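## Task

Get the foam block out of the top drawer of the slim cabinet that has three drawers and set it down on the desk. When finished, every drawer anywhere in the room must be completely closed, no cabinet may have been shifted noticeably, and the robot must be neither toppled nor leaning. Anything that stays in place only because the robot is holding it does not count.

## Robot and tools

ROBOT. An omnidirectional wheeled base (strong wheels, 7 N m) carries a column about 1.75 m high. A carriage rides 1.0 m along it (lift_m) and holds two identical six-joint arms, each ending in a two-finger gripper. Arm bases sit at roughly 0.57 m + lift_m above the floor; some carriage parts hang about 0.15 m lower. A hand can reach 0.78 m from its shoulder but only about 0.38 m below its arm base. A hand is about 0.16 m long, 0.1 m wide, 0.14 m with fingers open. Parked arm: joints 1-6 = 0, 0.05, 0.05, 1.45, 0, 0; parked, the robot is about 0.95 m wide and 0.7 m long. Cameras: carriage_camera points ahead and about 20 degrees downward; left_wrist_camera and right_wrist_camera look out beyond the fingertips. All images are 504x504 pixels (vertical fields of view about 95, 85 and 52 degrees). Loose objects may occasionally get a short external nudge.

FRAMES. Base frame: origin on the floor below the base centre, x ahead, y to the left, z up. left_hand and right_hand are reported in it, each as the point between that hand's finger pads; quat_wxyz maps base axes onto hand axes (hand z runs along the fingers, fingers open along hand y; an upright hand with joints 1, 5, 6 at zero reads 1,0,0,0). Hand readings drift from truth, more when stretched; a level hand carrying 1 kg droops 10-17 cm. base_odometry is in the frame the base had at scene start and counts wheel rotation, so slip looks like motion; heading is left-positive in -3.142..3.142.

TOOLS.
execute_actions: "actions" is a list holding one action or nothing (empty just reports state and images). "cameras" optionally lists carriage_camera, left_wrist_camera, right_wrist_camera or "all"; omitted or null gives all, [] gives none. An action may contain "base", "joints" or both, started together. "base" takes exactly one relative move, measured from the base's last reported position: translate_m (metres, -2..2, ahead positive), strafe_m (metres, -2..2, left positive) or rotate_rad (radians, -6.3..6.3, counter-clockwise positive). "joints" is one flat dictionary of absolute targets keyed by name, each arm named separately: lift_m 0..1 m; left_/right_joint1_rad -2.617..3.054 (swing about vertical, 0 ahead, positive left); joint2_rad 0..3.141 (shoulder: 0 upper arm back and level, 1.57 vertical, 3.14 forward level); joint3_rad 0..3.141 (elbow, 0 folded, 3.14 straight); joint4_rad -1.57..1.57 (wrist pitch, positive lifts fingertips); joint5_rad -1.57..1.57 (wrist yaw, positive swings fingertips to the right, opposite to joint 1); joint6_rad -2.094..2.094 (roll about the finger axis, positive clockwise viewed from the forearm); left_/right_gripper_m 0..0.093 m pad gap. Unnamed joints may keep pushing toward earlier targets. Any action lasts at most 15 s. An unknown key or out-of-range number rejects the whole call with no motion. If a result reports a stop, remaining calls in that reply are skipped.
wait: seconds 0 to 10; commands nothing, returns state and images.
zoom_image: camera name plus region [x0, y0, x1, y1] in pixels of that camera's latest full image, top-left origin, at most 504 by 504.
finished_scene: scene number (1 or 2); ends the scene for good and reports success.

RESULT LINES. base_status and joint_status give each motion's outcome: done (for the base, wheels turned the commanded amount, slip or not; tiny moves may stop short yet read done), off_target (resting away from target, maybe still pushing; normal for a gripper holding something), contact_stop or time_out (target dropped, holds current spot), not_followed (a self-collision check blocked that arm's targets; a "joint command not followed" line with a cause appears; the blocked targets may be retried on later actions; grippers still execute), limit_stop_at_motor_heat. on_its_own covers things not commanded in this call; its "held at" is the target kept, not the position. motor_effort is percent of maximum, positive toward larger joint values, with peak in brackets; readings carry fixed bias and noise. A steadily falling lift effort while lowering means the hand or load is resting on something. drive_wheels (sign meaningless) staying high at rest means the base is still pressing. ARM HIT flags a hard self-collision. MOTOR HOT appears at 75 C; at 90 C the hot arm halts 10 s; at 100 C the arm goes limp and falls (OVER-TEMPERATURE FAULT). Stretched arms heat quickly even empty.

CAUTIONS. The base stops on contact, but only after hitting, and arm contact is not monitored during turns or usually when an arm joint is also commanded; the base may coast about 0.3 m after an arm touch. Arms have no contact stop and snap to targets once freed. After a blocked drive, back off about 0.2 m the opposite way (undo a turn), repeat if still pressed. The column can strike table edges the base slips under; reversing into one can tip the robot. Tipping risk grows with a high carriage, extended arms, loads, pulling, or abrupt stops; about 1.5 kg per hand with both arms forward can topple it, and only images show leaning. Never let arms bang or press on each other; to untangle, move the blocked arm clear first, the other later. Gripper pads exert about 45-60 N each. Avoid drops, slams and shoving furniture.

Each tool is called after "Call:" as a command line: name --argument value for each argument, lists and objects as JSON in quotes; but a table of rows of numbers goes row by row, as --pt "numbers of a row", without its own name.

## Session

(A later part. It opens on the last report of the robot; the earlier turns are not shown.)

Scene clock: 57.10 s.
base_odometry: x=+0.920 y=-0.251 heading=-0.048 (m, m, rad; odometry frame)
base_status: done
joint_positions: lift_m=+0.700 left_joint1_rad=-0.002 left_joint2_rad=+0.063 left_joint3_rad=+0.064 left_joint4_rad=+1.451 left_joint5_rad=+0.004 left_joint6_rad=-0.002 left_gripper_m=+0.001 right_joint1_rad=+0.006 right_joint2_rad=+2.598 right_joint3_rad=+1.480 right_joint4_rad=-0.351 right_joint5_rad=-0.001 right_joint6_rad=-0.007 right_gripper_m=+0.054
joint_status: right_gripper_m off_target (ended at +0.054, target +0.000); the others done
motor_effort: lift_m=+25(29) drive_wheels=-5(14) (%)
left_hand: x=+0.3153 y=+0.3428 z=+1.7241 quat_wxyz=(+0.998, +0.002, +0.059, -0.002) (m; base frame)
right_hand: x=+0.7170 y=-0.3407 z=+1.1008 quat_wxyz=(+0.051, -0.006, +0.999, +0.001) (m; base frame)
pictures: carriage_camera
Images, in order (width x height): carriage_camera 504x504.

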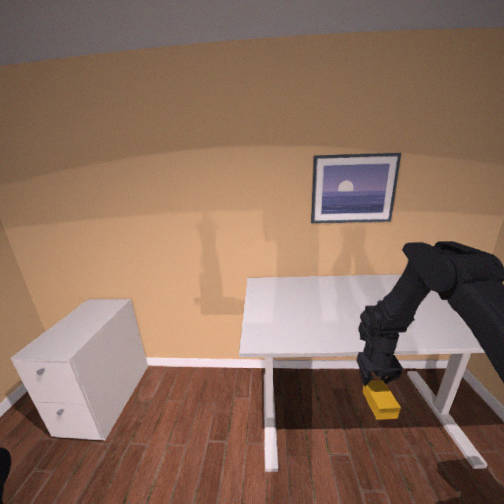

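Call:
execute_actions --actions '[{"joints":{"right_gripper_m":0.0,"lift_m":0.76}}]' --cameras '[]'

Call:
execute_actions --actions '[{"base":{"translate_m":0.5},"joints":{"right_gripper_m":0.0}}]' --cameras '["carriage_camera","right_wrist_camera"]'

Scene clock: 58.13 s.
base_odometry: x=+0.920 y=-0.251 heading=-0.048 (m, m, rad; odometry frame)
base_status: not commanded
joint_positions: lift_m=+0.760 left_joint1_rad=-0.002 left_joint2_rad=+0.063 left_joint3_rad=+0.064 left_joint4_rad=+1.451 left_joint5_rad=+0.004 left_joint6_rad=-0.002 left_gripper_m=+0.001 right_joint1_rad=+0.006 right_joint2_rad=+2.602 right_joint3_rad=+1.484 right_joint4_rad=-0.349 right_joint5_rad=-0.001 right_joint6_rad=-0.007 right_gripper_m=+0.054
joint_status: right_gripper_m off_target (ended at +0.054, target +0.000); the others done
motor_effort: lift_m=+25(29) drive_wheels=+4(5) (%)
left_hand: x=+0.3153 y=+0.3428 z=+1.7841 quat_wxyz=(+0.998, +0.002, +0.059, -0.002) (m; base frame)
right_hand: x=+0.7179 y=-0.3407 z=+1.1599 quat_wxyz=(+0.052, -0.006, +0.999, +0.001) (m; base frame)
pictures: none
No camera images: the call's "cameras" was empty. Leave "cameras" out to get every camera's image.

Scene clock: 61.23 s.
base_odometry: x=+1.419 y=-0.274 heading=-0.047 (m, m, rad; odometry frame)
base_status: done
joint_positions: lift_m=+0.760 left_joint1_rad=-0.002 left_joint2_rad=+0.063 left_joint3_rad=+0.064 left_joint4_rad=+1.451 left_joint5_rad=+0.004 left_joint6_rad=-0.002 left_gripper_m=+0.001 right_joint1_rad=+0.005 right_joint2_rad=+2.602 right_joint3_rad=+1.484 right_joint4_rad=-0.349 right_joint5_rad=-0.001 right_joint6_rad=-0.007 right_gripper_m=+0.054
joint_status: right_gripper_m off_target (ended at +0.054, target +0.000)
motor_effort: lift_m=+25(25) drive_wheels=-4(13) (%)
left_hand: x=+0.3153 y=+0.3428 z=+1.7841 quat_wxyz=(+0.998, +0.002, +0.059, -0.002) (m; base frame)
right_hand: x=+0.7180 y=-0.3409 z=+1.1599 quat_wxyz=(+0.052, -0.006, +0.999, +0.001) (m; base frame)
pictures: carriage_camera, right_wrist_camera
Images, in order (width x height): carriage_camera 504x504, right_wrist_camera 504x504.

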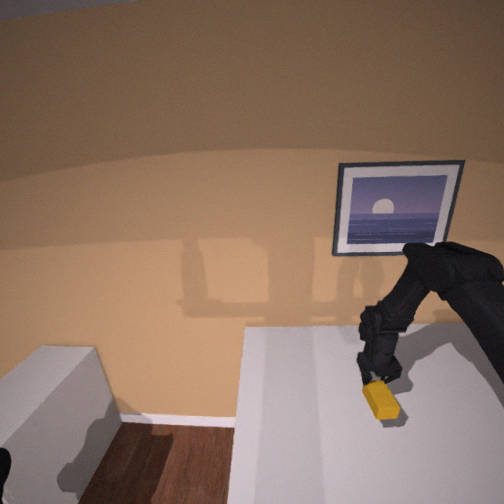

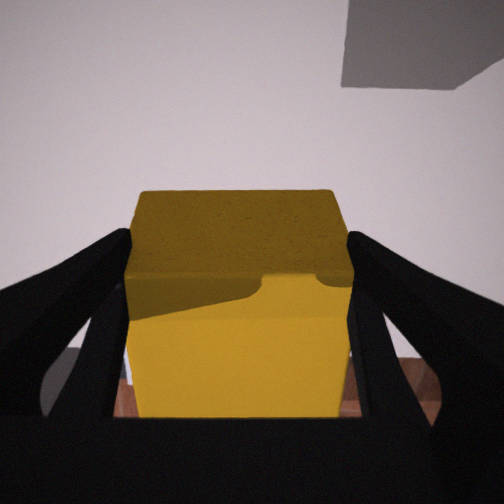

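Call:
execute_actions --actions '[{"joints":{"right_gripper_m":0.0,"lift_m":0.68}}]' --cameras '["carriage_camera","right_wrist_camera"]'

Scene clock: 62.30 s.
base_odometry: x=+1.419 y=-0.274 heading=-0.047 (m, m, rad; odometry frame)
base_status: not commanded
joint_positions: lift_m=+0.680 left_joint1_rad=-0.002 left_joint2_rad=+0.063 left_joint3_rad=+0.064 left_joint4_rad=+1.451 left_joint5_rad=+0.004 left_joint6_rad=-0.002 left_gripper_m=+0.001 right_joint1_rad=+0.005 right_joint2_rad=+2.602 right_joint3_rad=+1.485 right_joint4_rad=-0.350 right_joint5_rad=-0.001 right_joint6_rad=-0.007 right_gripper_m=+0.054
joint_status: right_gripper_m off_target (ended at +0.054, target +0.000); the others done
motor_effort: lift_m=+19(21) drive_wheels=+4(4) (%)
left_hand: x=+0.3153 y=+0.3428 z=+1.7047 quat_wxyz=(+0.998, +0.002, +0.059, -0.002) (m; base frame)
right_hand: x=+0.7184 y=-0.3409 z=+1.0809 quat_wxyz=(+0.052, -0.006, +0.999, +0.001) (m; base frame)
pictures: carriage_camera, right_wrist_camera
Images, in order (width x height): carriage_camera 504x504, right_wrist_camera 504x504.

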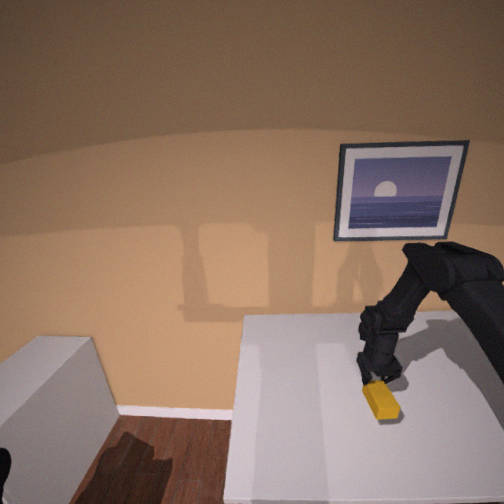

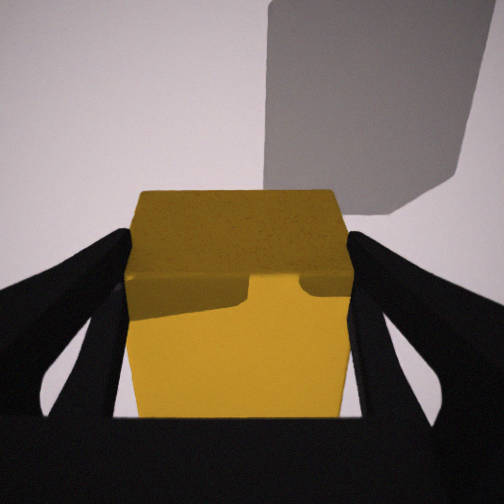

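Call:
execute_actions --actions '[{"joints":{"right_gripper_m":0.0,"lift_m":0.655}}]' --cameras '["right_wrist_camera"]'

Scene clock: 63.10 s.
base_odometry: x=+1.419 y=-0.274 heading=-0.047 (m, m, rad; odometry frame)
base_status: not commanded
joint_positions: lift_m=+0.655 left_joint1_rad=-0.002 left_joint2_rad=+0.063 left_joint3_rad=+0.064 left_joint4_rad=+1.451 left_joint5_rad=+0.004 left_joint6_rad=-0.002 left_gripper_m=+0.001 right_joint1_rad=+0.005 right_joint2_rad=+2.605 right_joint3_rad=+1.485 right_joint4_rad=-0.350 right_joint5_rad=-0.001 right_joint6_rad=-0.007 right_gripper_m=+0.054
joint_status: right_gripper_m off_target (ended at +0.054, target +0.000); the others done
motor_effort: lift_m=+20(22) drive_wheels=+4(5) (%)
left_hand: x=+0.3154 y=+0.3428 z=+1.6797 quat_wxyz=(+0.998, +0.002, +0.059, -0.002) (m; base frame)
right_hand: x=+0.7175 y=-0.3409 z=+1.0546 quat_wxyz=(+0.051, -0.006, +0.999, +0.001) (m; base frame)
pictures: right_wrist_camera
Images, in order (width x height): right_wrist_camera 504x504.

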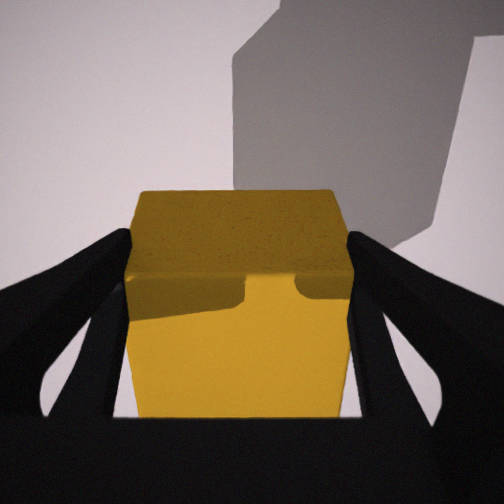

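Call:
execute_actions --actions '[{"joints":{"right_gripper_m":0.0,"lift_m":0.625}}]' --cameras '["right_wrist_camera"]'

Scene clock: 63.80 s.
base_odometry: x=+1.419 y=-0.274 heading=-0.047 (m, m, rad; odometry frame)
base_status: not commanded
joint_positions: lift_m=+0.625 left_joint1_rad=-0.002 left_joint2_rad=+0.063 left_joint3_rad=+0.064 left_joint4_rad=+1.451 left_joint5_rad=+0.004 left_joint6_rad=-0.002 left_gripper_m=+0.001 right_joint1_rad=+0.005 right_joint2_rad=+2.608 right_joint3_rad=+1.485 right_joint4_rad=-0.350 right_joint5_rad=-0.001 right_joint6_rad=-0.007 right_gripper_m=+0.054
joint_status: right_gripper_m off_target (ended at +0.054, target +0.000); the others done
motor_effort: lift_m=+20(19) drive_wheels=+4(5) (%)
left_hand: x=+0.3154 y=+0.3428 z=+1.6497 quat_wxyz=(+0.998, +0.002, +0.059, -0.002) (m; base frame)
right_hand: x=+0.7164 y=-0.3409 z=+1.0232 quat_wxyz=(+0.049, -0.006, +0.999, +0.001) (m; base frame)
pictures: right_wrist_camera
Images, in order (width x height): right_wrist_camera 504x504.

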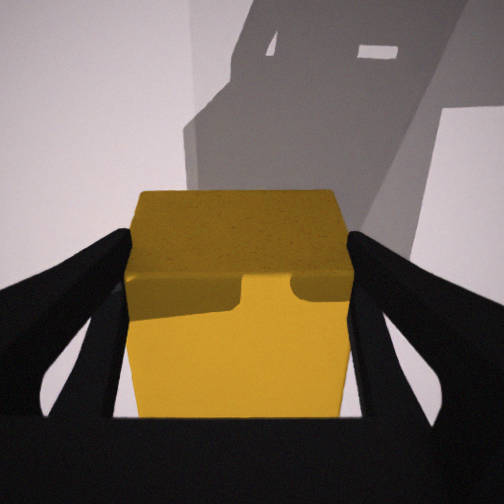

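Call:
execute_actions --actions '[{"joints":{"right_gripper_m":0.0,"lift_m":0.603}}]' --cameras '["right_wrist_camera"]'

Scene clock: 64.73 s.
base_odometry: x=+1.419 y=-0.274 heading=-0.047 (m, m, rad; odometry frame)
base_status: not commanded
joint_positions: lift_m=+0.603 left_joint1_rad=-0.002 left_joint2_rad=+0.063 left_joint3_rad=+0.064 left_joint4_rad=+1.450 left_joint5_rad=+0.004 left_joint6_rad=-0.002 left_gripper_m=+0.001 right_joint1_rad=+0.005 right_joint2_rad=+2.608 right_joint3_rad=+1.485 right_joint4_rad=-0.351 right_joint5_rad=-0.002 right_joint6_rad=-0.007 right_gripper_m=+0.054
joint_status: right_gripper_m off_target (ended at +0.054, target +0.000); the others done
motor_effort: lift_m=+19(21) drive_wheels=+4(6) (%)
left_hand: x=+0.3156 y=+0.3428 z=+1.6277 quat_wxyz=(+0.998, +0.002, +0.060, -0.002) (m; base frame)
right_hand: x=+0.7164 y=-0.3408 z=+1.0014 quat_wxyz=(+0.049, -0.006, +0.999, +0.001) (m; base frame)
pictures: right_wrist_camera
Images, in order (width x height): right_wrist_camera 504x504.

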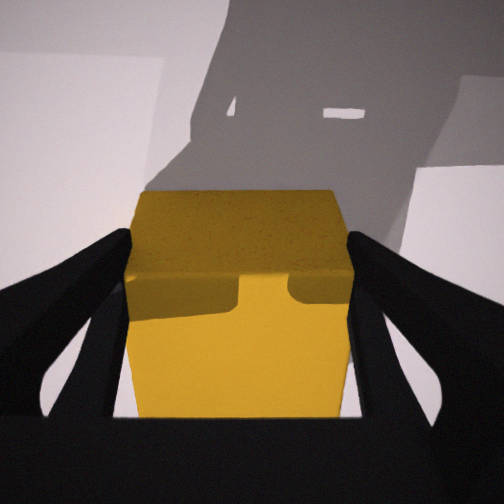

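Shadow corner meets the block corner: about touching.

Call:
execute_actions --actions '[{"joints":{"right_gripper_m":0.0,"lift_m":0.595}}]' --cameras '[]'

Call:
execute_actions --actions '[{"joints":{"right_gripper_m":0.09}}]' --cameras '["right_wrist_camera"]'

Call:
execute_actions --actions '[{"joints":{"lift_m":0.72}}]' --cameras '[]'

Call:
execute_actions --actions '[{"base":{"translate_m":-0.45}}]' --cameras '["carriage_camera"]'

Call:
execute_actions --actions '[{"base":{"rotate_rad":1.7},"joints":{"right_joint2_rad":0.05,"right_joint3_rad":0.05,"right_joint4_rad":1.45,"lift_m":0.4}}]' --cameras '["carriage_camera"]'

Scene clock: 65.53 s.
base_odometry: x=+1.419 y=-0.274 heading=-0.047 (m, m, rad; odometry frame)
base_status: not commanded
joint_positions: lift_m=+0.595 left_joint1_rad=-0.002 left_joint2_rad=+0.063 left_joint3_rad=+0.064 left_joint4_rad=+1.450 left_joint5_rad=+0.004 left_joint6_rad=-0.002 left_gripper_m=+0.001 right_joint1_rad=+0.005 right_joint2_rad=+2.592 right_joint3_rad=+1.485 right_joint4_rad=-0.367 right_joint5_rad=-0.001 right_joint6_rad=-0.006 right_gripper_m=+0.054
joint_status: right_gripper_m off_target (ended at +0.054, target +0.000); the others done
motor_effort: lift_m=+18(20) drive_wheels=+4(4) (%)
left_hand: x=+0.3156 y=+0.3428 z=+1.6199 quat_wxyz=(+0.998, +0.002, +0.060, -0.002) (m; base frame)
right_hand: x=+0.7171 y=-0.3409 z=+0.9998 quat_wxyz=(+0.048, -0.006, +0.999, +0.001) (m; base frame)
pictures: none
No camera images: the call's "cameras" was empty. Leave "cameras" out to get every camera's image.

Scene clock: 66.23 s.
base_odometry: x=+1.419 y=-0.274 heading=-0.047 (m, m, rad; odometry frame)
base_status: not commanded
joint_positions: lift_m=+0.595 left_joint1_rad=-0.002 left_joint2_rad=+0.063 left_joint3_rad=+0.064 left_joint4_rad=+1.450 left_joint5_rad=+0.004 left_joint6_rad=-0.002 left_gripper_m=+0.001 right_joint1_rad=+0.005 right_joint2_rad=+2.592 right_joint3_rad=+1.485 right_joint4_rad=-0.357 right_joint5_rad=-0.001 right_joint6_rad=-0.006 right_gripper_m=+0.090
joint_status: all done
motor_effort: lift_m=+18(18) drive_wheels=+4(4) (%)
left_hand: x=+0.3156 y=+0.3428 z=+1.6198 quat_wxyz=(+0.998, +0.002, +0.060, -0.002) (m; base frame)
right_hand: x=+0.7197 y=-0.3409 z=+1.0000 quat_wxyz=(+0.054, -0.006, +0.999, +0.001) (m; base frame)
pictures: right_wrist_camera
Images, in order (width x height): right_wrist_camera 504x504.

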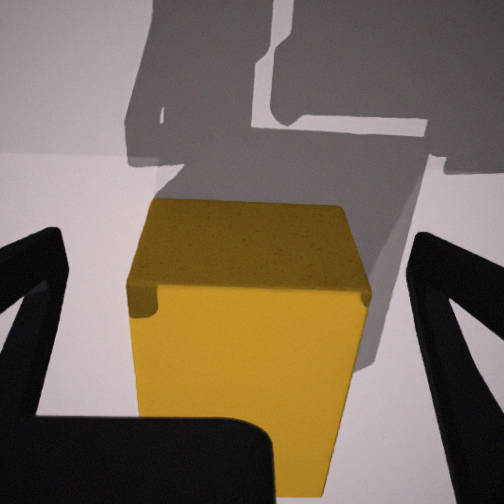

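Scene clock: 67.27 s.
base_odometry: x=+1.419 y=-0.274 heading=-0.047 (m, m, rad; odometry frame)
base_status: not commanded
joint_positions: lift_m=+0.720 left_joint1_rad=-0.002 left_joint2_rad=+0.063 left_joint3_rad=+0.064 left_joint4_rad=+1.450 left_joint5_rad=+0.004 left_joint6_rad=-0.002 left_gripper_m=+0.001 right_joint1_rad=+0.005 right_joint2_rad=+2.602 right_joint3_rad=+1.485 right_joint4_rad=-0.351 right_joint5_rad=-0.001 right_joint6_rad=-0.006 right_gripper_m=+0.090
joint_status: all done
motor_effort: lift_m=+25(30) drive_wheels=+4(4) (%)
left_hand: x=+0.3157 y=+0.3428 z=+1.7439 quat_wxyz=(+0.998, +0.002, +0.060, -0.002) (m; base frame)
right_hand: x=+0.7180 y=-0.3409 z=+1.1201 quat_wxyz=(+0.051, -0.006, +0.999, +0.001) (m; base frame)
pictures: none
No camera images: the call's "cameras" was empty. Leave "cameras" out to get every camera's image.

Scene clock: 70.23 s.
base_odometry: x=+0.970 y=-0.253 heading=-0.047 (m, m, rad; odometry frame)
base_status: done
joint_positions: lift_m=+0.720 left_joint1_rad=-0.002 left_joint2_rad=+0.063 left_joint3_rad=+0.064 left_joint4_rad=+1.449 left_joint5_rad=+0.003 left_joint6_rad=-0.002 left_gripper_m=+0.001 right_joint1_rad=+0.004 right_joint2_rad=+2.602 right_joint3_rad=+1.485 right_joint4_rad=-0.350 right_joint5_rad=-0.001 right_joint6_rad=-0.006 right_gripper_m=+0.090
joint_status: not commanded
motor_effort: lift_m=+25(25) drive_wheels=-5(13) (%)
left_hand: x=+0.3159 y=+0.3429 z=+1.7439 quat_wxyz=(+0.998, +0.001, +0.060, -0.002) (m; base frame)
right_hand: x=+0.7183 y=-0.3416 z=+1.1201 quat_wxyz=(+0.052, -0.005, +0.999, +0.001) (m; base frame)
pictures: carriage_camera
Images, in order (width x height): carriage_camera 504x504.

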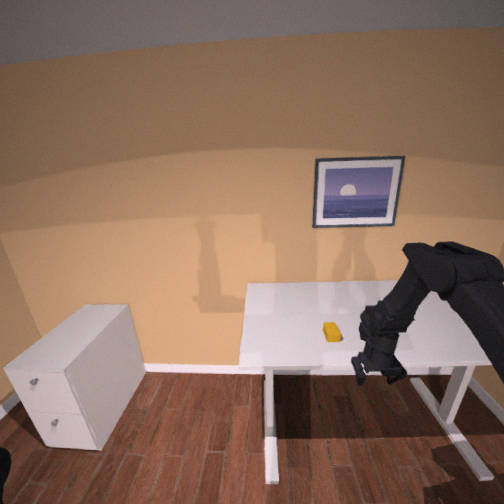

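Scene clock: 73.47 s.
base_odometry: x=+0.970 y=-0.253 heading=+1.653 (m, m, rad; odometry frame)
base_status: done
joint_positions: lift_m=+0.400 left_joint1_rad=-0.002 left_joint2_rad=+0.063 left_joint3_rad=+0.064 left_joint4_rad=+1.447 left_joint5_rad=+0.003 left_joint6_rad=-0.002 left_gripper_m=+0.001 right_joint1_rad=+0.001 right_joint2_rad=+0.065 right_joint3_rad=+0.059 right_joint4_rad=+1.445 right_joint5_rad=-0.001 right_joint6_rad=-0.006 right_gripper_m=+0.090
joint_status: all done
motor_effort: lift_m=+20(20) drive_wheels=+3(10) (%)
left_hand: x=+0.3165 y=+0.3429 z=+1.4245 quat_wxyz=(+0.998, +0.001, +0.061, -0.002) (m; base frame)
right_hand: x=+0.3192 y=-0.3432 z=+1.4231 quat_wxyz=(+0.998, -0.001, +0.066, -0.002) (m; base frame)
pictures: carriage_camera
Images, in order (width x height): carriage_camera 504x504.

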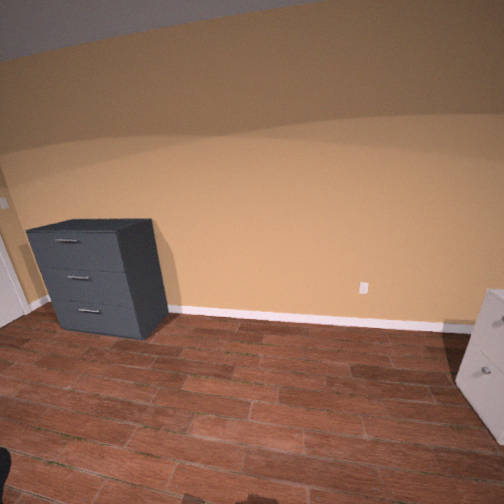

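All appear shut.

Call:
finished_scene --scene 2

The scene is finished: the task was done.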